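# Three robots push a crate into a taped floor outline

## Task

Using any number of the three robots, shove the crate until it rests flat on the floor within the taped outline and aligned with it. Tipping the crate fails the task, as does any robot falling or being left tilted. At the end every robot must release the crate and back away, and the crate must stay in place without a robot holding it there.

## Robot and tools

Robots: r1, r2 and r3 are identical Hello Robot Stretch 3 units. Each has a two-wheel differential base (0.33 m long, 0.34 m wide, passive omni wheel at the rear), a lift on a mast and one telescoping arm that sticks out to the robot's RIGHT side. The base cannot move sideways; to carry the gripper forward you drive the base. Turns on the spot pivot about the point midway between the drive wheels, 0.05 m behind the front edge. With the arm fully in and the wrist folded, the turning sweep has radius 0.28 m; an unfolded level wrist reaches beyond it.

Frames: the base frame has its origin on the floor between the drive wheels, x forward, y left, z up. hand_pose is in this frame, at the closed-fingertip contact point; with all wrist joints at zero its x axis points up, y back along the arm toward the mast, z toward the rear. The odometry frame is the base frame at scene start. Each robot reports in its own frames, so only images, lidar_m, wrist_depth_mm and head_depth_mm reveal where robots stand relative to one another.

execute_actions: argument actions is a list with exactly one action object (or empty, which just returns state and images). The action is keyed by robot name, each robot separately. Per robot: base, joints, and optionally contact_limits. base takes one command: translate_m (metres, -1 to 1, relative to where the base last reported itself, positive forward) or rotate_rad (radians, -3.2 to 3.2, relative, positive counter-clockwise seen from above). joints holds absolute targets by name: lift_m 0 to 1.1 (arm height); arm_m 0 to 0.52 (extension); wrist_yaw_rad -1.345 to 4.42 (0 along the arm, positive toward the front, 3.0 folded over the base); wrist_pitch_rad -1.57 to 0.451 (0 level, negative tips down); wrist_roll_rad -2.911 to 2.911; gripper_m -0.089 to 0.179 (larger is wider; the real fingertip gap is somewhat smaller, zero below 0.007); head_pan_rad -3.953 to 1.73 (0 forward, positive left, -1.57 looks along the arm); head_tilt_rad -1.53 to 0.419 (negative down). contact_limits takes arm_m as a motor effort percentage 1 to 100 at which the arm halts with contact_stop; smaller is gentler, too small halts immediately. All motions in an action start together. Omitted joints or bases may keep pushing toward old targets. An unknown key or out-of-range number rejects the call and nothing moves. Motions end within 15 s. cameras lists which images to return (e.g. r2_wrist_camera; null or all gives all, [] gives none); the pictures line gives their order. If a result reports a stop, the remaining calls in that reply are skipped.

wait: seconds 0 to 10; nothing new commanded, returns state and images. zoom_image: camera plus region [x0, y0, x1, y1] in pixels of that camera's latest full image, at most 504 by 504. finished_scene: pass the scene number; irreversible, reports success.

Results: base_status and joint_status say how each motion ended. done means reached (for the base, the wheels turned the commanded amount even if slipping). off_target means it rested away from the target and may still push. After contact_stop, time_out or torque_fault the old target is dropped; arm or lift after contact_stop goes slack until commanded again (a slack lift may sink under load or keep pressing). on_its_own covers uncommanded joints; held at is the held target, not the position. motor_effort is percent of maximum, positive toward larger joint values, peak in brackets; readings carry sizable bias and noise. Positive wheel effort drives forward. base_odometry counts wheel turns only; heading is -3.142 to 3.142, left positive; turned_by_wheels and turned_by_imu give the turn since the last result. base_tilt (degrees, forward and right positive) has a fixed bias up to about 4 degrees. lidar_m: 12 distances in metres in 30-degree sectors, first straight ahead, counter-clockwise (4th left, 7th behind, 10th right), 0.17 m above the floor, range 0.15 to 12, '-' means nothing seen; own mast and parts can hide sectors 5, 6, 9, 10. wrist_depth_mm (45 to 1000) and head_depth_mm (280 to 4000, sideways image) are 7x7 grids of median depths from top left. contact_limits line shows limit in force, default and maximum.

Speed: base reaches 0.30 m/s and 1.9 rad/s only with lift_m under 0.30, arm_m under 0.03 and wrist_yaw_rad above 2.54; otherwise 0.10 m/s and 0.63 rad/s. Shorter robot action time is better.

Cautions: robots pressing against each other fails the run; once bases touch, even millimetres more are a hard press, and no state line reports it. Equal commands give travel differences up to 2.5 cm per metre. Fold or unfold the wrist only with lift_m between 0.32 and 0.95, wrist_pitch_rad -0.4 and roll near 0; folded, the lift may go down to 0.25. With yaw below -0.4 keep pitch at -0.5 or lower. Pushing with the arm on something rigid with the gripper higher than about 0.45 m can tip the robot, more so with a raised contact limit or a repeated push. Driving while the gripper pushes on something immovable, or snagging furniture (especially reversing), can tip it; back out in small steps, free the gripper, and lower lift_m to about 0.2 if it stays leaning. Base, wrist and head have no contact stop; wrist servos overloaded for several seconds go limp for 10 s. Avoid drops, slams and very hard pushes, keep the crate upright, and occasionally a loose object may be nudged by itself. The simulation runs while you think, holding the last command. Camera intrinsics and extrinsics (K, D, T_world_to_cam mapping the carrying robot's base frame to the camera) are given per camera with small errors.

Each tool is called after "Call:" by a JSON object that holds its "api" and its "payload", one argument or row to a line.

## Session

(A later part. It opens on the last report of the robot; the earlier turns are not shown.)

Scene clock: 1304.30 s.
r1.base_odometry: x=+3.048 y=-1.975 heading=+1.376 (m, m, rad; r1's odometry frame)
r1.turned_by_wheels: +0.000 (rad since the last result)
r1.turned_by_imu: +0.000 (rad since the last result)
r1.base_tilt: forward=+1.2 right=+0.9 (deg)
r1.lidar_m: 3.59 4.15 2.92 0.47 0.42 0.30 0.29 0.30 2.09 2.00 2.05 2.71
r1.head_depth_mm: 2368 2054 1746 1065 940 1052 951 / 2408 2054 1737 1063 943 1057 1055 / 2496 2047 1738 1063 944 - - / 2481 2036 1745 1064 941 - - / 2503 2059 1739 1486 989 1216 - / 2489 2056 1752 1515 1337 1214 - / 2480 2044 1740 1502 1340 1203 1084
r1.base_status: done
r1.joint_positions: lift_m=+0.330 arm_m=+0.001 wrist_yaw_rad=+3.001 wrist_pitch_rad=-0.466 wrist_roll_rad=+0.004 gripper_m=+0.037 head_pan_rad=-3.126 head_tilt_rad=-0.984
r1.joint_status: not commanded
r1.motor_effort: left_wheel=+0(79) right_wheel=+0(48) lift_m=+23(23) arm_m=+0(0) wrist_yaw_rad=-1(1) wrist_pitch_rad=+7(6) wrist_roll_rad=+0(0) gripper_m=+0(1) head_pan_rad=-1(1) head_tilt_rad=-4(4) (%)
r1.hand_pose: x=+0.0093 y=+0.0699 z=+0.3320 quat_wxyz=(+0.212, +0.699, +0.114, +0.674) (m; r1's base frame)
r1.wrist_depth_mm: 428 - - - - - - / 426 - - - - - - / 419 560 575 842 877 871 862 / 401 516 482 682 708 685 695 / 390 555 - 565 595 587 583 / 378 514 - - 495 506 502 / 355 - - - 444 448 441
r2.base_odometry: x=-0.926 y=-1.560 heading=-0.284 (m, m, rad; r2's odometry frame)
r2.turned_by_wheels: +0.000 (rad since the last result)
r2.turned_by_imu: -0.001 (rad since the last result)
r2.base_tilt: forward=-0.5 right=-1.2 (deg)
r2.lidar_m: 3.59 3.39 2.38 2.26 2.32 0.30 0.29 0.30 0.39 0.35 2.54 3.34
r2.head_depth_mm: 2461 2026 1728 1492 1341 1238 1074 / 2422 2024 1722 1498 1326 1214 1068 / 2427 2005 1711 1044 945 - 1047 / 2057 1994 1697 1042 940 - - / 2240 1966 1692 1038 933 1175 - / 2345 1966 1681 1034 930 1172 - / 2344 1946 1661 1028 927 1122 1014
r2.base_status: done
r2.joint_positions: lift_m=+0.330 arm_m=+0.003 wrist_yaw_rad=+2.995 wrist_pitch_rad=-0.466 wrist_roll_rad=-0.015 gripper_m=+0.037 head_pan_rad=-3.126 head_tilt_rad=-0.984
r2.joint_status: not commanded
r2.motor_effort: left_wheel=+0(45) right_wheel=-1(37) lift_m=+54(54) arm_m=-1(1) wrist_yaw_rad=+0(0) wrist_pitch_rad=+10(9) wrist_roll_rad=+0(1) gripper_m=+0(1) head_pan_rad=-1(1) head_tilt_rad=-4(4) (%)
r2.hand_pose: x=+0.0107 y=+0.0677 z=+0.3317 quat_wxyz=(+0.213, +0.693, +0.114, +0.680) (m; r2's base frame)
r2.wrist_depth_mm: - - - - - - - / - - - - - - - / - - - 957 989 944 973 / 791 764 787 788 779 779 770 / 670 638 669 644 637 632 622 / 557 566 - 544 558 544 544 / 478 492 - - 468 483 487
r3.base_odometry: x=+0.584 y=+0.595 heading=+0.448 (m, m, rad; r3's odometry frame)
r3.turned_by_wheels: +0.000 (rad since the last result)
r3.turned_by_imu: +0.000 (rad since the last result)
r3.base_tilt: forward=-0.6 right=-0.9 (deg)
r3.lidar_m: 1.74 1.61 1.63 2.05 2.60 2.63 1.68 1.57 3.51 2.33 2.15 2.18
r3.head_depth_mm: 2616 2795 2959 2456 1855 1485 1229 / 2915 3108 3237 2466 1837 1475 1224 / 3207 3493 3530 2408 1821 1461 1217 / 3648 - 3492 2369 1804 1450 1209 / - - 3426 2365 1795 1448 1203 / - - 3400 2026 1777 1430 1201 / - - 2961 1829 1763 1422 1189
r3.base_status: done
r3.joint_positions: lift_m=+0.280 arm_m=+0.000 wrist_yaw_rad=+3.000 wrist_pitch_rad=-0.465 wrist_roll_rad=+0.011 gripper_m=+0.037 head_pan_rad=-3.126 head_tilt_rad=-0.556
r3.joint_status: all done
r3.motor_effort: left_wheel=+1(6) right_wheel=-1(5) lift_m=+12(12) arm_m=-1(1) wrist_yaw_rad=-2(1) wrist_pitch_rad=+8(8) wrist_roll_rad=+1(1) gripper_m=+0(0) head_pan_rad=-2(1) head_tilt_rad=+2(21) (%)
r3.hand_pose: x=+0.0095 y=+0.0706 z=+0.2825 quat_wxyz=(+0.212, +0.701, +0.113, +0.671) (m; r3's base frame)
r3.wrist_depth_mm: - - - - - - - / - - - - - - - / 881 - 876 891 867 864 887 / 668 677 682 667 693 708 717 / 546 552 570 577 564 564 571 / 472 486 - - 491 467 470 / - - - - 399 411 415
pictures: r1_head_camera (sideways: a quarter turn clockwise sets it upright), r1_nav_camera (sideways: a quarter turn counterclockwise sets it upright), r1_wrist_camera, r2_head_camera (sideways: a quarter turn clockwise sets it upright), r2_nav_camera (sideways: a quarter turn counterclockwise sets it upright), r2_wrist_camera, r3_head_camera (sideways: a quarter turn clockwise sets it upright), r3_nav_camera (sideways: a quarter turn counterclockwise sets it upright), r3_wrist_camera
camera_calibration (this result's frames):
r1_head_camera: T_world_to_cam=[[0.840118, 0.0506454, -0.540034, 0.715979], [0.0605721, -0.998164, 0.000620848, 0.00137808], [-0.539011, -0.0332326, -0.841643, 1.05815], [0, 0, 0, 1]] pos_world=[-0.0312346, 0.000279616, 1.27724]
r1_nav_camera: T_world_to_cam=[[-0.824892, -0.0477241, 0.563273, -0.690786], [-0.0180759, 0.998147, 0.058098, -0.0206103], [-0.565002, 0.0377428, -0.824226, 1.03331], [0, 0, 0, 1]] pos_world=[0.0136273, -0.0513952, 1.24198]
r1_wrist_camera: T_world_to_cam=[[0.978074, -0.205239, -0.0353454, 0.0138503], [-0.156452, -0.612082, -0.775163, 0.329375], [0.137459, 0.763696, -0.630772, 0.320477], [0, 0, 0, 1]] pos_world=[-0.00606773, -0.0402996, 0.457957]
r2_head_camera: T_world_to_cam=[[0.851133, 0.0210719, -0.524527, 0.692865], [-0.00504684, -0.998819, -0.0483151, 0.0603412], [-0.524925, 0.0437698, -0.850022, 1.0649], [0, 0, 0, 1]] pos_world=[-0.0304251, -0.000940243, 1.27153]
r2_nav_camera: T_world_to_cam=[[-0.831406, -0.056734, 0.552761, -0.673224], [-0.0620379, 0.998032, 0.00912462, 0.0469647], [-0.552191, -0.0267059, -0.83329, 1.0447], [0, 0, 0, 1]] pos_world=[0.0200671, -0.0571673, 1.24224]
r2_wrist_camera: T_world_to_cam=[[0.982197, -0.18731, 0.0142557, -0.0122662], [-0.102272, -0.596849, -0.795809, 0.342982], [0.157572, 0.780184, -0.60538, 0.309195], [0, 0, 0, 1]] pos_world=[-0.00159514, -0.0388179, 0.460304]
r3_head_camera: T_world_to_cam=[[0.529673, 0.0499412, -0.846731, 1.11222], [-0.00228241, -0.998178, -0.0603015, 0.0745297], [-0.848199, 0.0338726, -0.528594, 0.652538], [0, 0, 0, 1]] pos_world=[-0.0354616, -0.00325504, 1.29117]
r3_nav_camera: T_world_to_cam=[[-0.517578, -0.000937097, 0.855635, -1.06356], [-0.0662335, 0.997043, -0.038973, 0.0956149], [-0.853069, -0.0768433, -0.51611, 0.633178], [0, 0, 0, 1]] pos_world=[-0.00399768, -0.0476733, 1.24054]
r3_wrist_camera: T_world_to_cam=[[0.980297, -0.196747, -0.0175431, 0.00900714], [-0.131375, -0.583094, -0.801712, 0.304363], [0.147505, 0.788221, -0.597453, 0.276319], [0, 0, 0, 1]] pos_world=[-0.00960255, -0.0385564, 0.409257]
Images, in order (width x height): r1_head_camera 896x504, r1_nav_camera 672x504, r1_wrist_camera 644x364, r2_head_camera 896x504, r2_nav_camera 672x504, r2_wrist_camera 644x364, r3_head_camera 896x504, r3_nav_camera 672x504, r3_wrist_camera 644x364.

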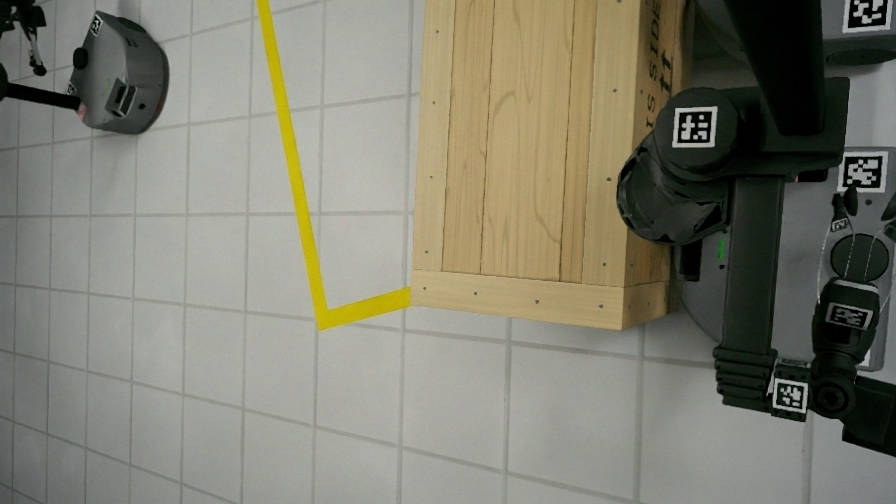

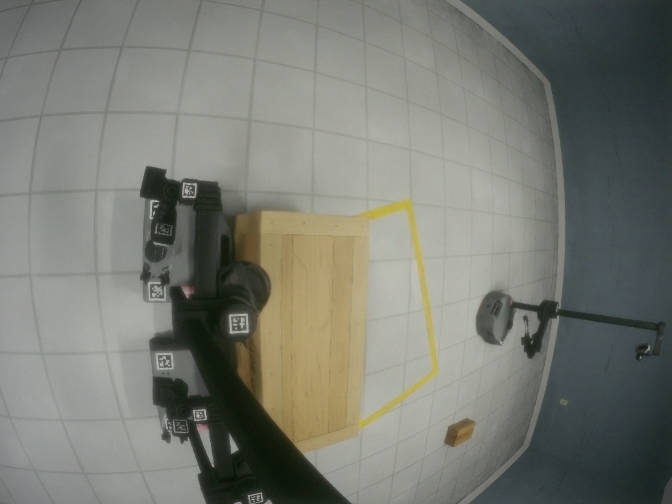

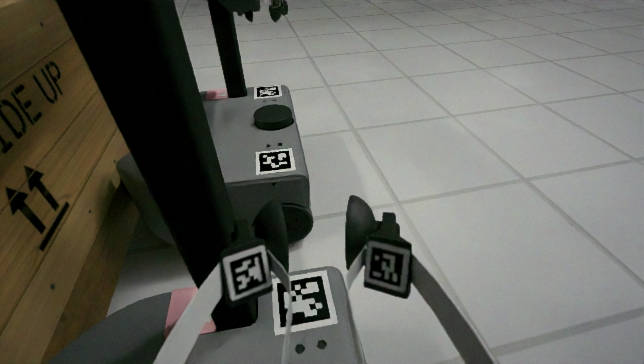

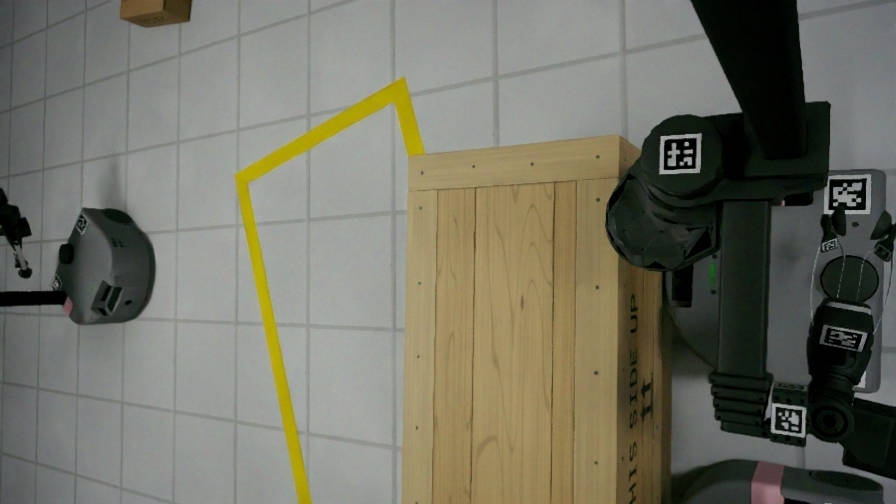

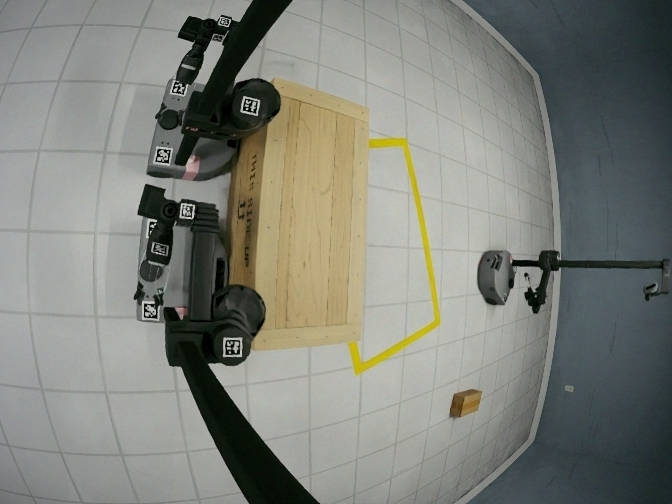

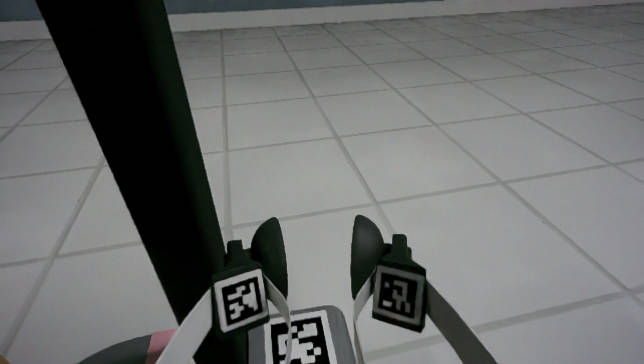

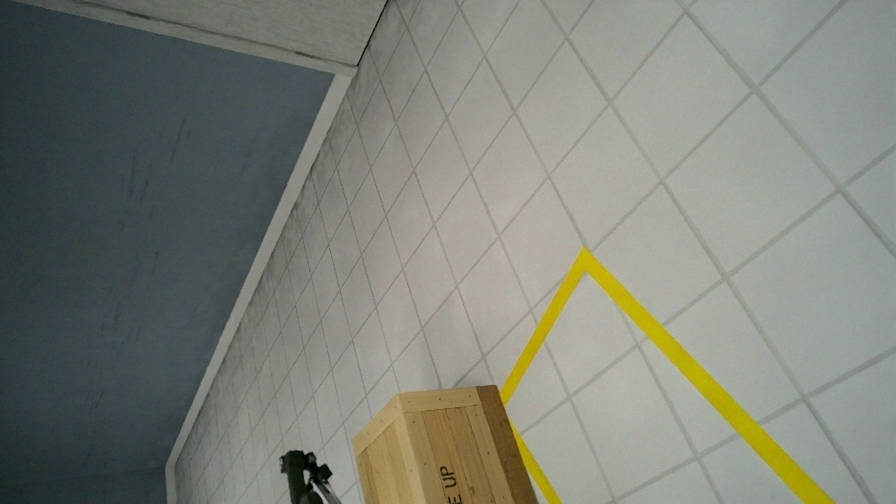

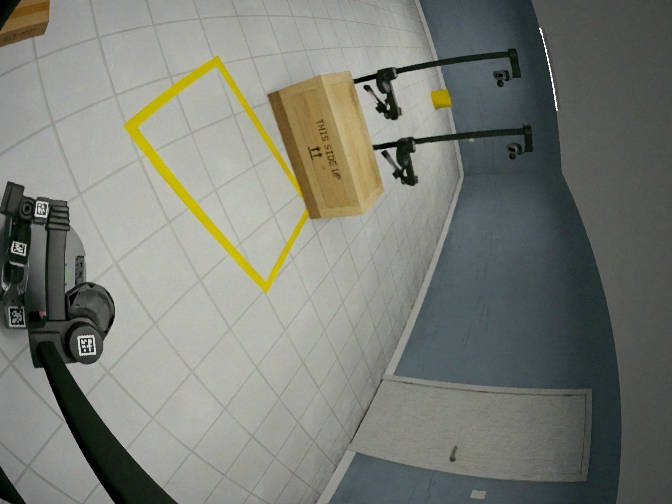

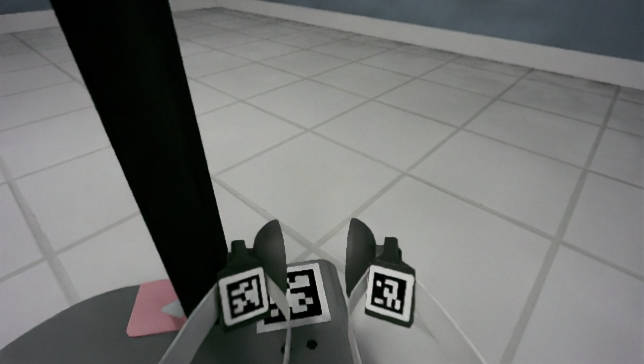

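Call:
{"api": "execute_actions", "payload": {
  "actions": [
    {"r3":{"base":{"translate_m":-1.0},"joints":{"head_tilt_rad":-0.99}}}
  ],
  "cameras": []
}}

Call:
{"api": "execute_actions", "payload": {
  "actions": [
    {"r3":{"base":{"translate_m":-0.6}}}
  ],
  "cameras": ["r3_head_camera","r3_nav_camera"]
}}

Scene clock: 1335.80 s.
r1.base_odometry: x=+3.048 y=-1.975 heading=+1.376 (m, m, rad; r1's odometry frame)
r1.turned_by_wheels: +0.000 (rad since the last result)
r1.turned_by_imu: -0.001 (rad since the last result)
r1.base_tilt: forward=+1.2 right=+0.8 (deg)
r1.lidar_m: 3.60 4.14 2.92 0.47 0.42 0.30 0.29 0.30 2.08 2.00 2.05 2.70
r1.head_depth_mm: 2513 2048 1751 1063 942 1051 951 / 2498 2049 1750 1063 942 1055 1059 / 2488 1911 1709 1064 938 - - / 2483 1711 1634 1060 939 - - / 1383 1902 1660 1484 986 1213 - / 2474 2055 1736 1512 1336 1215 - / 2494 2036 1739 1518 1335 1199 1085
r1.base_status: not commanded
r1.joint_positions: lift_m=+0.330 arm_m=+0.001 wrist_yaw_rad=+3.001 wrist_pitch_rad=-0.466 wrist_roll_rad=+0.004 gripper_m=+0.037 head_pan_rad=-3.126 head_tilt_rad=-0.984
r1.joint_status: not commanded
r1.motor_effort: left_wheel=+0(1) right_wheel=+0(1) lift_m=+23(23) arm_m=+0(0) wrist_yaw_rad=-1(1) wrist_pitch_rad=+6(7) wrist_roll_rad=+0(0) gripper_m=-1(0) head_pan_rad=-2(2) head_tilt_rad=-4(4) (%)
r1.hand_pose: x=+0.0093 y=+0.0699 z=+0.3320 quat_wxyz=(+0.212, +0.699, +0.114, +0.674) (m; r1's base frame)
r1.wrist_depth_mm: 423 - - - - - - / 422 - - - - - - / 419 550 580 840 864 874 852 / 401 509 479 682 705 697 688 / 391 556 - 569 594 586 582 / 378 513 - - 492 508 501 / 357 - - - 444 441 439
r2.base_odometry: x=-0.926 y=-1.560 heading=-0.284 (m, m, rad; r2's odometry frame)
r2.turned_by_wheels: +0.000 (rad since the last result)
r2.turned_by_imu: -0.002 (rad since the last result)
r2.base_tilt: forward=-0.7 right=-1.1 (deg)
r2.lidar_m: 3.61 3.41 2.39 2.26 2.30 0.30 0.29 0.30 0.39 0.35 2.55 3.34
r2.head_depth_mm: 2453 2016 1728 1507 1332 1231 1075 / 2450 2018 1721 1508 1329 1216 1068 / 2405 2012 1712 1048 948 - 1052 / 2408 1990 1701 1050 939 - - / 2368 1991 1685 1038 937 1178 - / 2368 1970 1679 1033 935 1174 - / 2330 1599 1604 1028 925 1125 1012
r2.base_status: not commanded
r2.joint_positions: lift_m=+0.330 arm_m=+0.003 wrist_yaw_rad=+2.995 wrist_pitch_rad=-0.466 wrist_roll_rad=-0.015 gripper_m=+0.037 head_pan_rad=-3.126 head_tilt_rad=-0.984
r2.joint_status: not commanded
r2.motor_effort: left_wheel=+0(0) right_wheel=+0(1) lift_m=+54(54) arm_m=-1(1) wrist_yaw_rad=+0(1) wrist_pitch_rad=+10(9) wrist_roll_rad=-1(1) gripper_m=+0(0) head_pan_rad=-1(1) head_tilt_rad=-4(5) (%)
r2.hand_pose: x=+0.0107 y=+0.0677 z=+0.3317 quat_wxyz=(+0.213, +0.693, +0.114, +0.680) (m; r2's base frame)
r2.wrist_depth_mm: - - - - - - - / - - - - - - - / - - - 970 973 963 980 / 779 764 797 768 767 756 780 / 657 647 676 641 625 643 629 / 554 548 - 547 557 541 553 / 488 494 - - 466 479 479
r3.base_odometry: x=-0.317 y=+0.161 heading=+0.448 (m, m, rad; r3's odometry frame)
r3.turned_by_wheels: +0.000 (rad since the last result)
r3.turned_by_imu: -0.004 (rad since the last result)
r3.base_tilt: forward=-0.6 right=-1.0 (deg)
r3.lidar_m: 2.60 2.41 2.44 2.17 1.97 2.00 2.54 0.76 0.77 0.99 2.76 2.79
r3.head_depth_mm: 2128 2148 1821 1559 1379 1265 1088 / 2381 2146 1803 1547 1370 1237 1083 / 2523 2119 1772 1536 1363 - 1071 / 2567 2096 1750 1526 1350 - - / 2498 2064 1743 1517 1333 1243 - / 2501 2051 1725 1495 1323 1205 - / 2461 2012 1707 1356 1316 1187 1074
r3.base_status: done
r3.joint_positions: lift_m=+0.280 arm_m=+0.000 wrist_yaw_rad=+3.000 wrist_pitch_rad=-0.465 wrist_roll_rad=+0.011 gripper_m=+0.037 head_pan_rad=-3.126 head_tilt_rad=-0.978
r3.joint_status: all done
r3.motor_effort: left_wheel=+2(4) right_wheel=-1(6) lift_m=+12(12) arm_m=-1(1) wrist_yaw_rad=-1(0) wrist_pitch_rad=+8(8) wrist_roll_rad=+1(1) gripper_m=-1(0) head_pan_rad=-1(0) head_tilt_rad=-3(20) (%)
r3.hand_pose: x=+0.0095 y=+0.0706 z=+0.2825 quat_wxyz=(+0.212, +0.701, +0.113, +0.671) (m; r3's base frame)
r3.wrist_depth_mm: - - - - - - - / - - - - - - - / 839 - 850 864 893 859 917 / 673 664 665 685 688 690 699 / 551 568 580 570 572 572 560 / 464 486 - - 483 478 479 / - - - - 397 417 414
pictures: none
No camera images: the call's "cameras" was empty. Leave "cameras" out to get every camera's image.

Scene clock: 1339.43 s.
r1.base_odometry: x=+3.048 y=-1.975 heading=+1.376 (m, m, rad; r1's odometry frame)
r1.turned_by_wheels: +0.000 (rad since the last result)
r1.turned_by_imu: -0.001 (rad since the last result)
r1.base_tilt: forward=+1.1 right=+0.8 (deg)
r1.lidar_m: 3.59 4.15 2.91 0.47 0.42 0.30 0.29 0.30 2.08 2.00 2.05 2.70
r1.head_depth_mm: 2501 2053 1746 1062 941 1056 952 / 2493 2065 1751 1063 943 1057 1058 / 2517 2058 1747 1060 941 - - / 2489 2047 1739 1063 940 - - / 2494 2059 1695 1460 988 1216 - / 2497 2057 1433 1401 1337 1218 - / 2479 2046 1427 1394 1335 1200 1085
r1.base_status: not commanded
r1.joint_positions: lift_m=+0.330 arm_m=+0.001 wrist_yaw_rad=+3.001 wrist_pitch_rad=-0.466 wrist_roll_rad=+0.004 gripper_m=+0.037 head_pan_rad=-3.126 head_tilt_rad=-0.984
r1.joint_status: not commanded
r1.motor_effort: left_wheel=+0(0) right_wheel=+0(0) lift_m=+23(23) arm_m=+0(0) wrist_yaw_rad=-1(1) wrist_pitch_rad=+7(6) wrist_roll_rad=+0(0) gripper_m=-1(0) head_pan_rad=-1(2) head_tilt_rad=-3(4) (%)
r1.hand_pose: x=+0.0093 y=+0.0699 z=+0.3320 quat_wxyz=(+0.212, +0.699, +0.114, +0.674) (m; r1's base frame)
r1.wrist_depth_mm: 429 - - - - - - / 423 - - - - - - / 422 548 563 835 856 856 855 / 403 515 478 687 713 706 689 / 390 559 - 574 599 585 595 / 376 517 - - 491 501 502 / 358 - - - 444 444 442
r2.base_odometry: x=-0.926 y=-1.560 heading=-0.284 (m, m, rad; r2's odometry frame)
r2.turned_by_wheels: +0.000 (rad since the last result)
r2.turned_by_imu: -0.001 (rad since the last result)
r2.base_tilt: forward=-0.8 right=-1.0 (deg)
r2.lidar_m: 3.60 3.39 2.39 2.26 2.31 0.30 0.29 0.30 0.40 0.35 2.55 3.32
r2.head_depth_mm: 2467 2025 1743 1513 1338 1237 1069 / 2449 2005 1723 1498 1330 1211 1066 / 2439 2008 1705 1050 944 - 1047 / 2390 1996 1690 1044 941 - - / 2400 1989 1688 1039 937 1167 - / 2386 1961 1684 1031 929 1178 - / 2327 1950 1671 1023 927 1118 1015
r2.base_status: not commanded
r2.joint_positions: lift_m=+0.330 arm_m=+0.003 wrist_yaw_rad=+2.995 wrist_pitch_rad=-0.466 wrist_roll_rad=-0.015 gripper_m=+0.037 head_pan_rad=-3.126 head_tilt_rad=-0.984
r2.joint_status: not commanded
r2.motor_effort: left_wheel=+1(0) right_wheel=+0(1) lift_m=+54(54) arm_m=-1(1) wrist_yaw_rad=+1(0) wrist_pitch_rad=+10(10) wrist_roll_rad=+0(1) gripper_m=-1(0) head_pan_rad=-1(1) head_tilt_rad=-4(5) (%)
r2.hand_pose: x=+0.0107 y=+0.0677 z=+0.3317 quat_wxyz=(+0.213, +0.693, +0.114, +0.680) (m; r2's base frame)
r2.wrist_depth_mm: - - - - - - - / - - - - - - - / - - 982 996 976 988 - / 772 751 778 794 762 755 783 / 655 650 674 649 652 638 651 / 561 554 - 544 564 553 542 / 484 487 - - 463 470 474
r3.base_odometry: x=-0.858 y=-0.099 heading=+0.448 (m, m, rad; r3's odometry frame)
r3.turned_by_wheels: +0.000 (rad since the last result)
r3.turned_by_imu: -0.002 (rad since the last result)
r3.base_tilt: forward=-0.6 right=-0.8 (deg)
r3.lidar_m: 3.12 2.88 2.67 1.77 1.62 1.63 2.07 4.30 0.41 0.38 0.78 3.11
r3.head_depth_mm: 1731 1951 1809 1559 1373 1261 1095 / 1929 2066 1797 1545 1364 1235 1083 / 2190 2117 1784 1544 1353 - 1066 / 2415 2087 1761 1530 1344 - - / 2531 2066 1757 1511 1338 1236 - / 2468 2042 1723 1499 1329 1211 - / 2459 2023 1710 1486 1315 1180 1079
r3.base_status: done
r3.joint_positions: lift_m=+0.280 arm_m=+0.000 wrist_yaw_rad=+3.000 wrist_pitch_rad=-0.465 wrist_roll_rad=+0.011 gripper_m=+0.037 head_pan_rad=-3.126 head_tilt_rad=-0.979
r3.joint_status: not commanded
r3.motor_effort: left_wheel=+2(5) right_wheel=-1(5) lift_m=+13(13) arm_m=-1(1) wrist_yaw_rad=-1(1) wrist_pitch_rad=+8(8) wrist_roll_rad=+1(1) gripper_m=-1(1) head_pan_rad=-2(2) head_tilt_rad=-3(4) (%)
r3.hand_pose: x=+0.0095 y=+0.0706 z=+0.2825 quat_wxyz=(+0.212, +0.701, +0.113, +0.671) (m; r3's base frame)
r3.wrist_depth_mm: - - - - - - - / - - - - - - - / 839 - 875 861 862 890 899 / 660 672 664 696 689 694 700 / 556 542 584 574 550 559 571 / 468 477 - - 486 475 479 / - - - - 406 412 421
pictures: r3_head_camera (sideways: a quarter turn clockwise sets it upright), r3_nav_camera (sideways: a quarter turn counterclockwise sets it upright)
camera_calibration (this result's frames):
r3_head_camera: T_world_to_cam=[[0.830036, 0.0547434, -0.555016, 0.730219], [0.024032, -0.997757, -0.0624724, 0.0771612], [-0.557191, 0.0385162, -0.82949, 1.04212], [0, 0, 0, 1]] pos_world=[-0.0273033, -0.00312498, 1.27453]
r3_nav_camera: T_world_to_cam=[[-0.822721, -0.00581557, 0.568415, -0.687373], [-0.0458542, 0.997368, -0.0561648, 0.117846], [-0.566593, -0.0722722, -0.820823, 1.02776], [0, 0, 0, 1]] pos_world=[0.0222094, -0.0472547, 1.24094]
Images, in order (width x height): r3_head_camera 896x504, r3_nav_camera 672x504.

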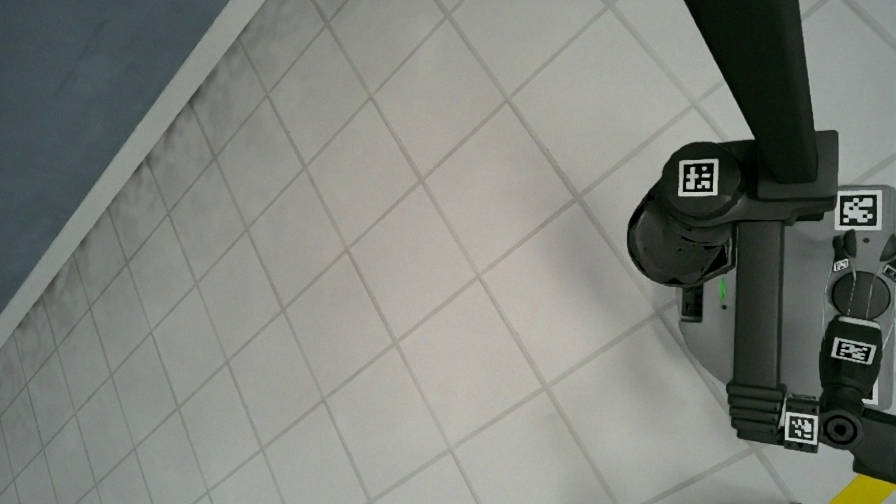

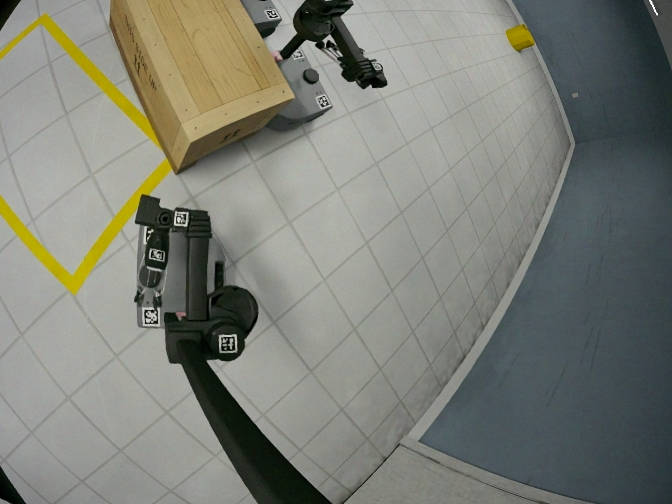

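Call:
{"api": "execute_actions", "payload": {
  "actions": [
    {"r3":{"base":{"translate_m":-0.52}}}
  ],
  "cameras": []
}}

Call:
{"api": "execute_actions", "payload": {
  "actions": [
    {"r3":{"base":{"rotate_rad":2.26}}}
  ],
  "cameras": ["r3_head_camera","r3_nav_camera"]
}}

Scene clock: 1348.23 s.
r1.base_odometry: x=+3.048 y=-1.975 heading=+1.376 (m, m, rad; r1's odometry frame)
r1.turned_by_wheels: +0.000 (rad since the last result)
r1.turned_by_imu: -0.001 (rad since the last result)
r1.base_tilt: forward=+1.2 right=+0.9 (deg)
r1.lidar_m: 3.61 4.15 2.93 0.47 0.42 0.30 0.29 0.30 0.83 2.00 2.05 2.70
r1.head_depth_mm: 2510 2054 1752 1064 944 1054 953 / 2498 2050 1747 1063 941 1059 1059 / 2522 2060 1745 1061 941 - - / 2496 2052 1737 1066 941 - - / 2493 2042 1745 1488 987 1217 - / 2501 2042 1740 1514 1331 1215 - / 2488 2036 1745 1511 1336 1202 1084
r1.base_status: not commanded
r1.joint_positions: lift_m=+0.330 arm_m=+0.001 wrist_yaw_rad=+3.001 wrist_pitch_rad=-0.466 wrist_roll_rad=+0.004 gripper_m=+0.037 head_pan_rad=-3.126 head_tilt_rad=-0.984
r1.joint_status: not commanded
r1.motor_effort: left_wheel=+1(1) right_wheel=+0(1) lift_m=+23(24) arm_m=+0(0) wrist_yaw_rad=-1(1) wrist_pitch_rad=+6(6) wrist_roll_rad=+0(0) gripper_m=-1(0) head_pan_rad=-1(2) head_tilt_rad=-3(3) (%)
r1.hand_pose: x=+0.0093 y=+0.0699 z=+0.3320 quat_wxyz=(+0.212, +0.699, +0.114, +0.674) (m; r1's base frame)
r1.wrist_depth_mm: 427 - - - - - - / 426 - - - - - - / 421 558 573 837 865 863 850 / 404 512 482 678 701 698 688 / 391 558 - 576 591 580 579 / 378 519 - - 495 503 504 / 355 - - - 445 444 439
r2.base_odometry: x=-0.926 y=-1.560 heading=-0.284 (m, m, rad; r2's odometry frame)
r2.turned_by_wheels: +0.000 (rad since the last result)
r2.turned_by_imu: -0.002 (rad since the last result)
r2.base_tilt: forward=-0.4 right=-1.2 (deg)
r2.lidar_m: 3.60 3.41 2.39 2.26 2.31 0.30 0.29 0.29 0.39 0.35 2.54 3.34
r2.head_depth_mm: 2443 2023 1728 1519 1340 1233 1073 / 2448 2035 1709 1502 1328 1208 1069 / 2410 2006 1715 1050 943 - 1055 / 2412 2000 1702 1047 938 - - / 2370 1969 1696 1032 932 1175 - / 2370 1963 1686 1033 934 1167 - / 2338 1946 1658 1025 930 1119 1012
r2.base_status: not commanded
r2.joint_positions: lift_m=+0.330 arm_m=+0.003 wrist_yaw_rad=+2.995 wrist_pitch_rad=-0.466 wrist_roll_rad=-0.015 gripper_m=+0.037 head_pan_rad=-3.126 head_tilt_rad=-0.984
r2.joint_status: not commanded
r2.motor_effort: left_wheel=+0(0) right_wheel=+0(0) lift_m=+54(53) arm_m=-1(1) wrist_yaw_rad=+1(1) wrist_pitch_rad=+10(10) wrist_roll_rad=+0(0) gripper_m=+0(1) head_pan_rad=-1(1) head_tilt_rad=-5(5) (%)
r2.hand_pose: x=+0.0107 y=+0.0677 z=+0.3317 quat_wxyz=(+0.213, +0.693, +0.114, +0.680) (m; r2's base frame)
r2.wrist_depth_mm: - - - - - - - / - - - - - - - / - - 982 - 988 977 1000 / 784 747 770 754 774 766 798 / 646 646 670 646 659 627 627 / 555 548 - 549 572 560 545 / 480 497 - - 461 480 477
r3.base_odometry: x=-1.326 y=-0.324 heading=+0.448 (m, m, rad; r3's odometry frame)
r3.turned_by_wheels: +0.000 (rad since the last result)
r3.turned_by_imu: -0.002 (rad since the last result)
r3.base_tilt: forward=-0.6 right=-0.9 (deg)
r3.lidar_m: 3.55 3.28 2.18 1.41 1.29 1.33 1.68 3.47 4.15 0.60 0.56 0.57
r3.head_depth_mm: 1397 1556 1728 1567 1377 1267 1089 / 1552 1759 1790 1551 1369 1239 1084 / 1756 1989 1771 1535 1358 - 1067 / 2009 2090 1763 1526 1350 - - / 2312 2067 1747 1521 1328 1236 - / 2483 2032 1730 1505 1322 1206 - / 2456 2014 1711 1487 1324 1183 1076
r3.base_status: done
r3.joint_positions: lift_m=+0.280 arm_m=+0.000 wrist_yaw_rad=+3.000 wrist_pitch_rad=-0.465 wrist_roll_rad=+0.011 gripper_m=+0.037 head_pan_rad=-3.126 head_tilt_rad=-0.979
r3.joint_status: not commanded
r3.motor_effort: left_wheel=+1(4) right_wheel=-1(7) lift_m=+12(12) arm_m=-1(2) wrist_yaw_rad=-1(1) wrist_pitch_rad=+8(8) wrist_roll_rad=+1(1) gripper_m=-1(0) head_pan_rad=+0(2) head_tilt_rad=-4(3) (%)
r3.hand_pose: x=+0.0095 y=+0.0706 z=+0.2825 quat_wxyz=(+0.212, +0.701, +0.113, +0.671) (m; r3's base frame)
r3.wrist_depth_mm: 925 - - - - - - / - - - - - - - / 856 - 863 858 851 914 896 / 677 675 689 679 688 687 689 / 548 551 584 564 559 567 572 / 469 493 - - 486 479 473 / - - - - 396 412 415
pictures: none
No camera images: the call's "cameras" was empty. Leave "cameras" out to get every camera's image.

Scene clock: 1350.93 s.
r1.base_odometry: x=+3.048 y=-1.975 heading=+1.376 (m, m, rad; r1's odometry frame)
r1.turned_by_wheels: +0.000 (rad since the last result)
r1.turned_by_imu: +0.000 (rad since the last result)
r1.base_tilt: forward=+1.2 right=+0.9 (deg)
r1.lidar_m: 3.62 4.16 2.92 0.47 0.42 0.30 0.29 0.30 0.70 2.00 2.05 2.70
r1.head_depth_mm: 2506 2049 1758 1062 940 1049 954 / 2499 2038 1745 1062 940 1056 1059 / 2490 2053 1743 1064 940 - - / 2497 2044 1737 1060 941 - - / 2494 2039 1736 1491 986 1219 - / 2503 2048 1743 1516 1343 1211 - / 2481 2038 1740 1516 1264 1198 1086
r1.base_status: not commanded
r1.joint_positions: lift_m=+0.330 arm_m=+0.001 wrist_yaw_rad=+3.001 wrist_pitch_rad=-0.466 wrist_roll_rad=+0.004 gripper_m=+0.037 head_pan_rad=-3.126 head_tilt_rad=-0.984
r1.joint_status: not commanded
r1.motor_effort: left_wheel=+1(0) right_wheel=+0(1) lift_m=+23(23) arm_m=+0(0) wrist_yaw_rad=+0(2) wrist_pitch_rad=+6(6) wrist_roll_rad=+0(0) gripper_m=-1(1) head_pan_rad=-2(2) head_tilt_rad=-4(3) (%)
r1.hand_pose: x=+0.0093 y=+0.0699 z=+0.3320 quat_wxyz=(+0.212, +0.699, +0.114, +0.674) (m; r1's base frame)
r1.wrist_depth_mm: 427 - - - - - - / 427 - - - - - - / 415 563 578 848 871 870 856 / 404 509 486 687 691 709 687 / 391 557 - 577 586 594 592 / 379 513 - - 491 506 506 / 355 - - - 447 446 441
r2.base_odometry: x=-0.926 y=-1.560 heading=-0.284 (m, m, rad; r2's odometry frame)
r2.turned_by_wheels: +0.000 (rad since the last result)
r2.turned_by_imu: -0.001 (rad since the last result)
r2.base_tilt: forward=-0.6 right=-1.1 (deg)
r2.lidar_m: 3.59 3.41 2.38 2.26 2.31 0.30 0.29 0.29 0.39 0.35 2.56 3.34
r2.head_depth_mm: 2460 2035 1731 1513 1331 1233 1070 / 2435 2008 1731 1500 1325 1213 1067 / 2397 2031 1718 1044 945 - 1050 / 2395 1978 1700 1039 942 - - / 2400 1980 1686 1038 937 1172 - / 2389 1959 1682 1029 930 1166 - / 2321 1954 1664 1031 924 1114 1013
r2.base_status: not commanded
r2.joint_positions: lift_m=+0.330 arm_m=+0.003 wrist_yaw_rad=+2.995 wrist_pitch_rad=-0.466 wrist_roll_rad=-0.015 gripper_m=+0.037 head_pan_rad=-3.126 head_tilt_rad=-0.984
r2.joint_status: not commanded
r2.motor_effort: left_wheel=+1(1) right_wheel=+0(1) lift_m=+54(54) arm_m=-1(1) wrist_yaw_rad=+0(0) wrist_pitch_rad=+10(9) wrist_roll_rad=+0(0) gripper_m=+0(0) head_pan_rad=-1(0) head_tilt_rad=-4(4) (%)
r2.hand_pose: x=+0.0107 y=+0.0677 z=+0.3317 quat_wxyz=(+0.213, +0.693, +0.114, +0.680) (m; r2's base frame)
r2.wrist_depth_mm: - - - - - - - / - - - - - - - / - - 974 998 965 967 944 / 785 742 768 766 803 773 776 / 657 653 673 653 649 653 649 / 556 552 - 550 566 554 537 / 475 496 - - 468 486 473
r3.base_odometry: x=-1.326 y=-0.324 heading=+2.708 (m, m, rad; r3's odometry frame)
r3.turned_by_wheels: +2.260 (rad since the last result)
r3.turned_by_imu: +2.226 (rad since the last result)
r3.base_tilt: forward=-0.5 right=-0.9 (deg)
r3.lidar_m: 1.29 1.38 1.92 4.15 4.73 0.58 0.56 3.59 3.38 3.28 1.84 1.35
r3.head_depth_mm: 2673 1277 1008 1331 1276 1264 1088 / 2613 2060 1531 1343 1300 1238 1086 / 2591 1477 1247 1100 1318 - 1063 / 2559 1463 1239 1106 1325 - - / 2499 2064 1636 1127 1314 1235 - / 2491 2040 1717 1497 1326 1209 - / 2453 2027 1712 1490 1318 1180 1068
r3.base_status: done
r3.joint_positions: lift_m=+0.280 arm_m=+0.000 wrist_yaw_rad=+3.000 wrist_pitch_rad=-0.465 wrist_roll_rad=+0.011 gripper_m=+0.037 head_pan_rad=-3.126 head_tilt_rad=-0.979
r3.joint_status: not commanded
r3.motor_effort: left_wheel=-1(4) right_wheel=+2(7) lift_m=+12(12) arm_m=-2(1) wrist_yaw_rad=-1(1) wrist_pitch_rad=+8(8) wrist_roll_rad=+1(1) gripper_m=+0(0) head_pan_rad=-2(0) head_tilt_rad=-4(3) (%)
r3.hand_pose: x=+0.0095 y=+0.0706 z=+0.2825 quat_wxyz=(+0.212, +0.701, +0.113, +0.671) (m; r3's base frame)
r3.wrist_depth_mm: - - - - - - - / - - - - - - - / 836 - 888 869 879 882 930 / 664 674 683 682 690 699 694 / 551 543 583 568 558 564 555 / 473 477 - - 492 475 477 / - - - - 400 414 411
pictures: r3_head_camera (sideways: a quarter turn clockwise sets it upright), r3_nav_camera (sideways: a quarter turn counterclockwise sets it upright)
camera_calibration (this result's frames):
r3_head_camera: T_world_to_cam=[[0.83009, 0.0547441, -0.554936, 0.730115], [0.0240378, -0.997757, -0.0624716, 0.0771601], [-0.557111, 0.0385176, -0.829544, 1.04219], [0, 0, 0, 1]] pos_world=[-0.0273006, -0.00312493, 1.27453]
r3_nav_camera: T_world_to_cam=[[-0.822776, -0.00581625, 0.568336, -0.687269], [-0.0458485, 0.997368, -0.0561677, 0.11785], [-0.566513, -0.0722708, -0.820877, 1.02783], [0, 0, 0, 1]] pos_world=[0.0222152, -0.0472546, 1.24094]
Images, in order (width x height): r3_head_camera 896x504, r3_nav_camera 672x504.

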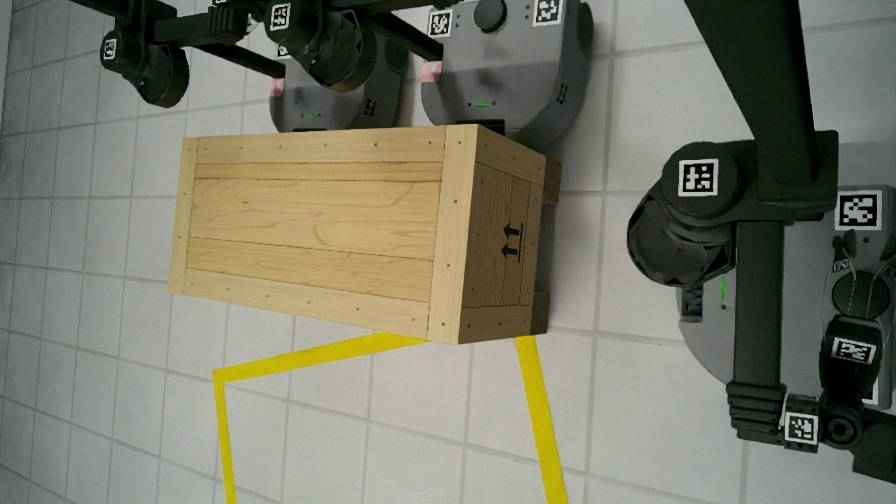

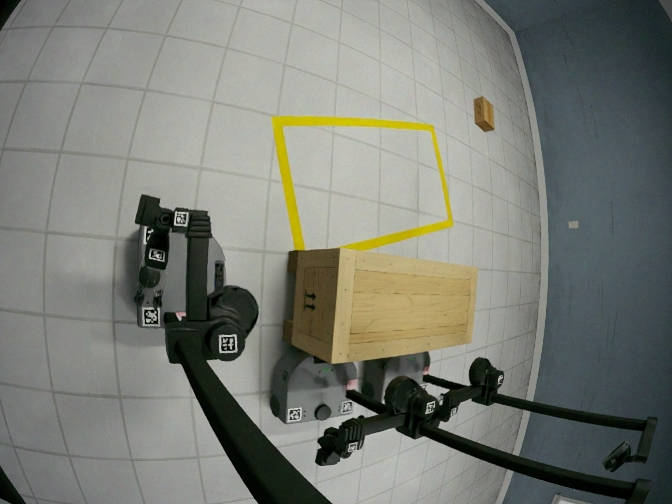

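Call:
{"api": "execute_actions", "payload": {
  "actions": [
    {"r3":{"base":{"rotate_rad":0.35}}}
  ],
  "cameras": []
}}

Call:
{"api": "execute_actions", "payload": {
  "actions": [
    {"r3":{"base":{"translate_m":-0.25}}}
  ],
  "cameras": []
}}

Call:
{"api": "execute_actions", "payload": {
  "actions": [
    {"r3":{"base":{"rotate_rad":-0.35},"joints":{"lift_m":0.33}}}
  ],
  "cameras": ["r3_head_camera"]
}}

Scene clock: 1382.73 s.
r1.base_odometry: x=+3.048 y=-1.975 heading=+1.376 (m, m, rad; r1's odometry frame)
r1.turned_by_wheels: +0.000 (rad since the last result)
r1.turned_by_imu: -0.001 (rad since the last result)
r1.base_tilt: forward=+1.2 right=+0.9 (deg)
r1.lidar_m: 3.59 4.13 2.91 0.47 0.42 0.30 0.29 0.30 0.69 2.00 2.05 2.71
r1.head_depth_mm: 2509 2060 1744 1062 941 1051 954 / 2510 2045 1751 1066 939 1059 1060 / 2497 2058 1745 1061 938 - - / 2495 2044 1733 1060 942 - - / 2496 2038 1739 1483 987 1220 - / 2492 2040 1744 1510 1339 1211 - / 2479 2039 1730 1516 1277 1201 1087
r1.base_status: not commanded
r1.joint_positions: lift_m=+0.330 arm_m=+0.001 wrist_yaw_rad=+3.001 wrist_pitch_rad=-0.466 wrist_roll_rad=+0.004 gripper_m=+0.037 head_pan_rad=-3.126 head_tilt_rad=-0.984
r1.joint_status: not commanded
r1.motor_effort: left_wheel=+0(0) right_wheel=-1(0) lift_m=+23(23) arm_m=+0(0) wrist_yaw_rad=-1(1) wrist_pitch_rad=+6(7) wrist_roll_rad=+0(0) gripper_m=-1(1) head_pan_rad=-1(2) head_tilt_rad=-4(4) (%)
r1.hand_pose: x=+0.0093 y=+0.0699 z=+0.3320 quat_wxyz=(+0.212, +0.699, +0.114, +0.674) (m; r1's base frame)
r1.wrist_depth_mm: 428 - - - - - - / 422 - - - - - - / 420 553 568 851 881 857 840 / 406 511 480 679 702 692 692 / 391 555 - 576 591 576 583 / 378 513 - - 494 501 504 / 358 - - - 444 443 443
r2.base_odometry: x=-0.926 y=-1.560 heading=-0.284 (m, m, rad; r2's odometry frame)
r2.turned_by_wheels: +0.000 (rad since the last result)
r2.turned_by_imu: -0.001 (rad since the last result)
r2.base_tilt: forward=-0.7 right=-1.1 (deg)
r2.lidar_m: 3.59 3.41 2.39 2.26 2.31 0.30 0.29 0.29 0.39 0.35 2.56 3.33
r2.head_depth_mm: 2497 2018 1732 1515 1338 1234 1071 / 2428 2019 1706 1493 1334 1214 1065 / 2426 2004 1705 1051 947 - 1052 / 2410 1983 1705 1041 941 - - / 2399 1971 1694 1037 938 1173 - / 2359 1965 1678 1033 931 1171 - / 2329 1955 1674 1024 925 1118 1012
r2.base_status: not commanded
r2.joint_positions: lift_m=+0.330 arm_m=+0.003 wrist_yaw_rad=+2.995 wrist_pitch_rad=-0.466 wrist_roll_rad=-0.015 gripper_m=+0.037 head_pan_rad=-3.126 head_tilt_rad=-0.984
r2.joint_status: not commanded
r2.motor_effort: left_wheel=+1(0) right_wheel=+0(0) lift_m=+54(54) arm_m=-1(1) wrist_yaw_rad=+0(0) wrist_pitch_rad=+10(10) wrist_roll_rad=+0(0) gripper_m=+0(0) head_pan_rad=-1(1) head_tilt_rad=-5(4) (%)
r2.hand_pose: x=+0.0107 y=+0.0677 z=+0.3317 quat_wxyz=(+0.213, +0.693, +0.114, +0.680) (m; r2's base frame)
r2.wrist_depth_mm: - - - - - - - / - - - - - - - / - - - 985 965 - 969 / 790 749 770 780 786 785 781 / 646 646 668 652 645 641 638 / 565 550 - 546 567 550 543 / 482 499 - - 471 468 470
r3.base_odometry: x=-1.326 y=-0.324 heading=+3.058 (m, m, rad; r3's odometry frame)
r3.turned_by_wheels: +0.350 (rad since the last result)
r3.turned_by_imu: +0.344 (rad since the last result)
r3.base_tilt: forward=-0.6 right=-0.9 (deg)
r3.lidar_m: 1.33 1.65 3.31 4.17 0.61 0.56 0.57 3.61 3.28 2.24 1.42 1.29
r3.head_depth_mm: 2667 2152 1271 1093 1172 1253 1091 / 2637 2141 1261 1091 1213 1237 1081 / 2598 2110 1785 1099 1311 - 1070 / 2529 2076 1762 1525 1339 - - / 2515 2049 1755 1521 1329 1237 - / 2351 2046 1730 1503 1329 1208 - / 2457 2018 1712 1484 1314 1184 1068
r3.base_status: done
r3.joint_positions: lift_m=+0.280 arm_m=+0.000 wrist_yaw_rad=+3.000 wrist_pitch_rad=-0.465 wrist_roll_rad=+0.011 gripper_m=+0.037 head_pan_rad=-3.126 head_tilt_rad=-0.979
r3.joint_status: not commanded
r3.motor_effort: left_wheel=-2(6) right_wheel=+3(6) lift_m=+12(12) arm_m=-2(1) wrist_yaw_rad=-1(1) wrist_pitch_rad=+8(8) wrist_roll_rad=+1(1) gripper_m=+0(0) head_pan_rad=-1(1) head_tilt_rad=-3(4) (%)
r3.hand_pose: x=+0.0095 y=+0.0706 z=+0.2825 quat_wxyz=(+0.212, +0.701, +0.113, +0.671) (m; r3's base frame)
r3.wrist_depth_mm: - - - - - - - / 670 - - - - - - / 551 - 865 872 863 887 889 / 565 642 684 670 690 677 685 / 554 548 576 559 565 568 552 / 467 482 - - 494 483 475 / - - - - 400 416 411
pictures: none
No camera images: the call's "cameras" was empty. Leave "cameras" out to get every camera's image.

Scene clock: 1385.37 s.
r1.base_odometry: x=+3.048 y=-1.975 heading=+1.376 (m, m, rad; r1's odometry frame)
r1.turned_by_wheels: +0.000 (rad since the last result)
r1.turned_by_imu: +0.000 (rad since the last result)
r1.base_tilt: forward=+1.2 right=+0.9 (deg)
r1.lidar_m: 3.61 4.15 2.92 0.47 0.42 0.30 0.29 0.30 2.09 2.00 2.05 2.72
r1.head_depth_mm: 2509 2050 1736 1063 942 1051 953 / 2505 2070 1742 1064 940 1061 1059 / 2510 2049 1751 1063 940 - - / 2483 2050 1748 1061 940 - - / 2501 2051 1739 1377 989 1216 - / 2493 2047 1736 1093 1295 1218 - / 2493 2038 1081 921 1293 1194 1086
r1.base_status: not commanded
r1.joint_positions: lift_m=+0.330 arm_m=+0.001 wrist_yaw_rad=+3.001 wrist_pitch_rad=-0.466 wrist_roll_rad=+0.004 gripper_m=+0.037 head_pan_rad=-3.126 head_tilt_rad=-0.984
r1.joint_status: not commanded
r1.motor_effort: left_wheel=+0(0) right_wheel=-1(1) lift_m=+23(23) arm_m=+0(0) wrist_yaw_rad=+0(1) wrist_pitch_rad=+6(6) wrist_roll_rad=+0(0) gripper_m=-1(0) head_pan_rad=-2(2) head_tilt_rad=-4(3) (%)
r1.hand_pose: x=+0.0093 y=+0.0699 z=+0.3320 quat_wxyz=(+0.212, +0.699, +0.114, +0.674) (m; r1's base frame)
r1.wrist_depth_mm: 428 - - - - - - / 424 - - - - - - / 419 549 575 854 871 858 858 / 406 510 480 682 691 688 692 / 389 556 - 578 587 588 577 / 380 506 - - 497 500 503 / 359 - - - 442 443 446
r2.base_odometry: x=-0.926 y=-1.560 heading=-0.284 (m, m, rad; r2's odometry frame)
r2.turned_by_wheels: +0.000 (rad since the last result)
r2.turned_by_imu: -0.001 (rad since the last result)
r2.base_tilt: forward=-0.8 right=-1.1 (deg)
r2.lidar_m: 3.60 3.39 2.39 2.25 2.31 0.30 0.29 0.29 0.39 0.35 2.55 3.32
r2.head_depth_mm: 2445 2041 1737 1500 1341 1236 1073 / 2439 2040 1720 1497 1331 1212 1068 / 2398 2014 1701 1051 944 - 1051 / 2402 1977 1698 1041 940 - - / 2401 1978 1699 1034 939 1177 - / 2360 1973 1678 1036 931 1170 - / 2350 1952 1670 1030 927 1123 1011
r2.base_status: not commanded
r2.joint_positions: lift_m=+0.330 arm_m=+0.003 wrist_yaw_rad=+2.995 wrist_pitch_rad=-0.466 wrist_roll_rad=-0.015 gripper_m=+0.037 head_pan_rad=-3.126 head_tilt_rad=-0.984
r2.joint_status: not commanded
r2.motor_effort: left_wheel=+0(0) right_wheel=-1(1) lift_m=+53(54) arm_m=-1(1) wrist_yaw_rad=+0(0) wrist_pitch_rad=+10(10) wrist_roll_rad=-1(0) gripper_m=+0(1) head_pan_rad=-1(0) head_tilt_rad=-5(5) (%)
r2.hand_pose: x=+0.0107 y=+0.0677 z=+0.3317 quat_wxyz=(+0.213, +0.693, +0.114, +0.680) (m; r2's base frame)
r2.wrist_depth_mm: - - - - - - - / - - - - - - - / - - - 976 976 975 956 / 782 762 775 765 768 778 762 / 653 649 672 638 642 635 645 / 551 558 - 544 563 542 542 / 484 491 - - 467 476 481
r3.base_odometry: x=-1.077 y=-0.345 heading=+3.058 (m, m, rad; r3's odometry frame)
r3.turned_by_wheels: +0.000 (rad since the last result)
r3.turned_by_imu: -0.001 (rad since the last result)
r3.base_tilt: forward=-0.6 right=-0.9 (deg)
r3.lidar_m: 1.57 1.93 3.87 0.73 0.36 0.33 0.34 3.50 3.19 2.64 1.67 1.53
r3.head_depth_mm: 2619 2154 1267 1097 963 893 1090 / 2614 2131 1718 1088 961 1013 1085 / 2615 2104 1773 1532 956 - 1062 / 2559 2084 1747 1527 1349 - - / 2528 2060 1752 1516 1340 1238 - / 2484 2033 1727 1500 1332 1207 - / 2446 2004 1711 1489 1322 1188 1071
r3.base_status: done
r3.joint_positions: lift_m=+0.280 arm_m=+0.000 wrist_yaw_rad=+3.000 wrist_pitch_rad=-0.465 wrist_roll_rad=+0.011 gripper_m=+0.037 head_pan_rad=-3.126 head_tilt_rad=-0.979
r3.joint_status: not commanded
r3.motor_effort: left_wheel=-2(7) right_wheel=+2(5) lift_m=+12(12) arm_m=-2(1) wrist_yaw_rad=-1(1) wrist_pitch_rad=+8(8) wrist_roll_rad=+1(1) gripper_m=+0(0) head_pan_rad=-1(0) head_tilt_rad=-3(4) (%)
r3.hand_pose: x=+0.0095 y=+0.0706 z=+0.2825 quat_wxyz=(+0.212, +0.701, +0.113, +0.671) (m; r3's base frame)
r3.wrist_depth_mm: 314 - - - - - - / 335 - - - - - - / 346 - 690 877 889 909 877 / 351 425 651 670 681 688 690 / 357 486 569 572 561 562 567 / 442 477 - - 489 480 477 / - - - - 402 412 417
pictures: none
No camera images: the call's "cameras" was empty. Leave "cameras" out to get every camera's image.

Scene clock: 1386.67 s.
r1.base_odometry: x=+3.048 y=-1.975 heading=+1.376 (m, m, rad; r1's odometry frame)
r1.turned_by_wheels: +0.000 (rad since the last result)
r1.turned_by_imu: +0.000 (rad since the last result)
r1.base_tilt: forward=+1.2 right=+0.9 (deg)
r1.lidar_m: 3.60 4.15 2.91 0.47 0.41 0.30 0.29 0.30 2.09 2.00 2.05 2.70
r1.head_depth_mm: 2489 2060 1749 1061 941 1055 952 / 2532 2050 1730 1061 941 1056 1058 / 2499 2053 1752 1060 943 - - / 2508 2047 1734 1063 940 - - / 2488 2052 1747 1359 989 1220 - / 2483 2037 1740 1251 1247 1215 - / 2480 2042 1019 851 1271 1202 1086
r1.base_status: not commanded
r1.joint_positions: lift_m=+0.330 arm_m=+0.001 wrist_yaw_rad=+3.001 wrist_pitch_rad=-0.466 wrist_roll_rad=+0.004 gripper_m=+0.037 head_pan_rad=-3.126 head_tilt_rad=-0.984
r1.joint_status: not commanded
r1.motor_effort: left_wheel=+0(0) right_wheel=+0(0) lift_m=+23(23) arm_m=+0(0) wrist_yaw_rad=-2(1) wrist_pitch_rad=+6(6) wrist_roll_rad=+0(0) gripper_m=-1(0) head_pan_rad=-1(2) head_tilt_rad=-4(4) (%)
r1.hand_pose: x=+0.0093 y=+0.0699 z=+0.3320 quat_wxyz=(+0.212, +0.699, +0.114, +0.674) (m; r1's base frame)
r1.wrist_depth_mm: 431 - - - - - - / 425 - - - - - - / 415 554 577 842 866 845 838 / 405 513 483 685 711 695 697 / 390 564 - 574 593 585 589 / 379 511 - - 492 513 497 / 356 - - - 444 443 446
r2.base_odometry: x=-0.926 y=-1.560 heading=-0.284 (m, m, rad; r2's odometry frame)
r2.turned_by_wheels: +0.000 (rad since the last result)
r2.turned_by_imu: +0.000 (rad since the last result)
r2.base_tilt: forward=-0.7 right=-1.2 (deg)
r2.lidar_m: 3.60 3.43 2.38 2.26 2.32 0.30 0.29 0.30 0.40 0.35 2.55 3.33
r2.head_depth_mm: 2479 2030 1731 1502 1338 1230 1070 / 2454 2014 1713 1505 1334 1212 1067 / 2447 2006 1718 1051 942 - 1051 / 2390 1997 1699 1044 938 - - / 2356 1982 1680 1037 935 1171 - / 2359 1962 1677 1030 932 1167 - / 2333 1964 1670 1029 923 1123 1011
r2.base_status: not commanded
r2.joint_positions: lift_m=+0.330 arm_m=+0.003 wrist_yaw_rad=+2.995 wrist_pitch_rad=-0.466 wrist_roll_rad=-0.015 gripper_m=+0.037 head_pan_rad=-3.126 head_tilt_rad=-0.984
r2.joint_status: not commanded
r2.motor_effort: left_wheel=+0(0) right_wheel=+0(1) lift_m=+54(54) arm_m=-1(1) wrist_yaw_rad=+1(0) wrist_pitch_rad=+10(10) wrist_roll_rad=-1(0) gripper_m=+0(1) head_pan_rad=-1(0) head_tilt_rad=-4(5) (%)
r2.hand_pose: x=+0.0107 y=+0.0677 z=+0.3317 quat_wxyz=(+0.213, +0.693, +0.114, +0.680) (m; r2's base frame)
r2.wrist_depth_mm: - - - - - - - / - - - - - - - / - - 974 - 956 964 976 / 776 759 777 789 786 772 768 / 658 664 662 650 635 642 645 / 555 561 - 545 571 553 549 / 485 490 - - 461 478 478
r3.base_odometry: x=-1.077 y=-0.345 heading=+2.708 (m, m, rad; r3's odometry frame)
r3.turned_by_wheels: -0.350 (rad since the last result)
r3.turned_by_imu: -0.345 (rad since the last result)
r3.base_tilt: forward=-0.5 right=-0.8 (deg)
r3.lidar_m: 1.53 1.62 2.25 4.22 0.45 0.34 0.33 3.35 3.29 3.18 2.15 1.58
r3.head_depth_mm: 2668 2147 1552 1421 1187 1126 1095 / 2613 2143 1280 1088 975 1218 1083 / 2594 2110 1254 1082 967 - 1067 / 2552 2082 1261 1068 974 - - / 2516 2051 1743 1510 1318 1235 - / 2471 2035 1736 1502 1334 1218 - / 2449 2015 1714 1495 1313 1182 1083
r3.base_status: done
r3.joint_positions: lift_m=+0.330 arm_m=+0.000 wrist_yaw_rad=+3.000 wrist_pitch_rad=-0.465 wrist_roll_rad=+0.011 gripper_m=+0.037 head_pan_rad=-3.126 head_tilt_rad=-0.979
r3.joint_status: all done
r3.motor_effort: left_wheel=+1(6) right_wheel=-1(6) lift_m=+23(24) arm_m=-2(2) wrist_yaw_rad=-1(1) wrist_pitch_rad=+8(8) wrist_roll_rad=+1(1) gripper_m=-1(0) head_pan_rad=-1(1) head_tilt_rad=-3(4) (%)
r3.hand_pose: x=+0.0095 y=+0.0706 z=+0.3318 quat_wxyz=(+0.212, +0.701, +0.113, +0.671) (m; r3's base frame)
r3.wrist_depth_mm: - - - - - - - / - - - - - - - / 614 - 970 971 975 994 - / 497 538 770 761 760 779 789 / 461 587 647 624 638 643 631 / 438 519 - 542 535 538 533 / 441 - - - 446 465 462
pictures: r3_head_camera (sideways: a quarter turn clockwise sets it upright)
camera_calibration (this result's frames):
r3_head_camera: T_world_to_cam=[[0.830116, 0.0547445, -0.554897, 0.730064], [0.0240407, -0.997757, -0.0624712, 0.0771596], [-0.557073, 0.0385182, -0.82957, 1.04222], [0, 0, 0, 1]] pos_world=[-0.0272994, -0.00312491, 1.27453]
Images, in order (width x height): r3_head_camera 896x504.

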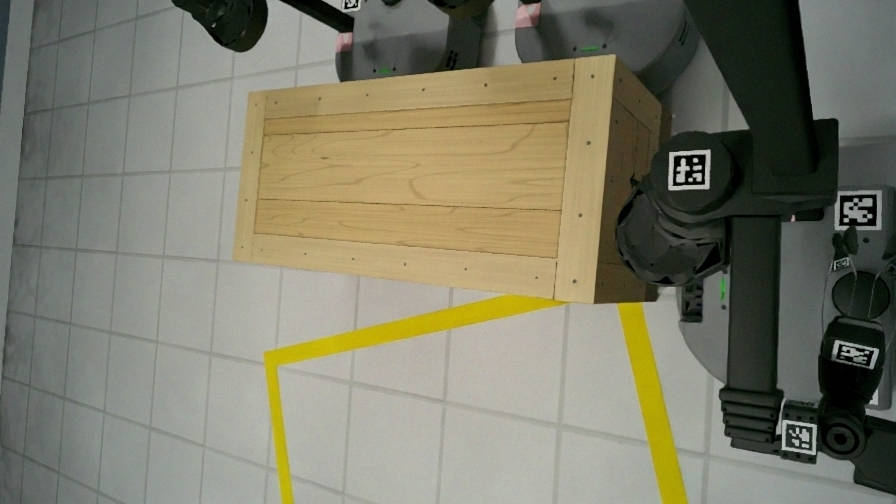

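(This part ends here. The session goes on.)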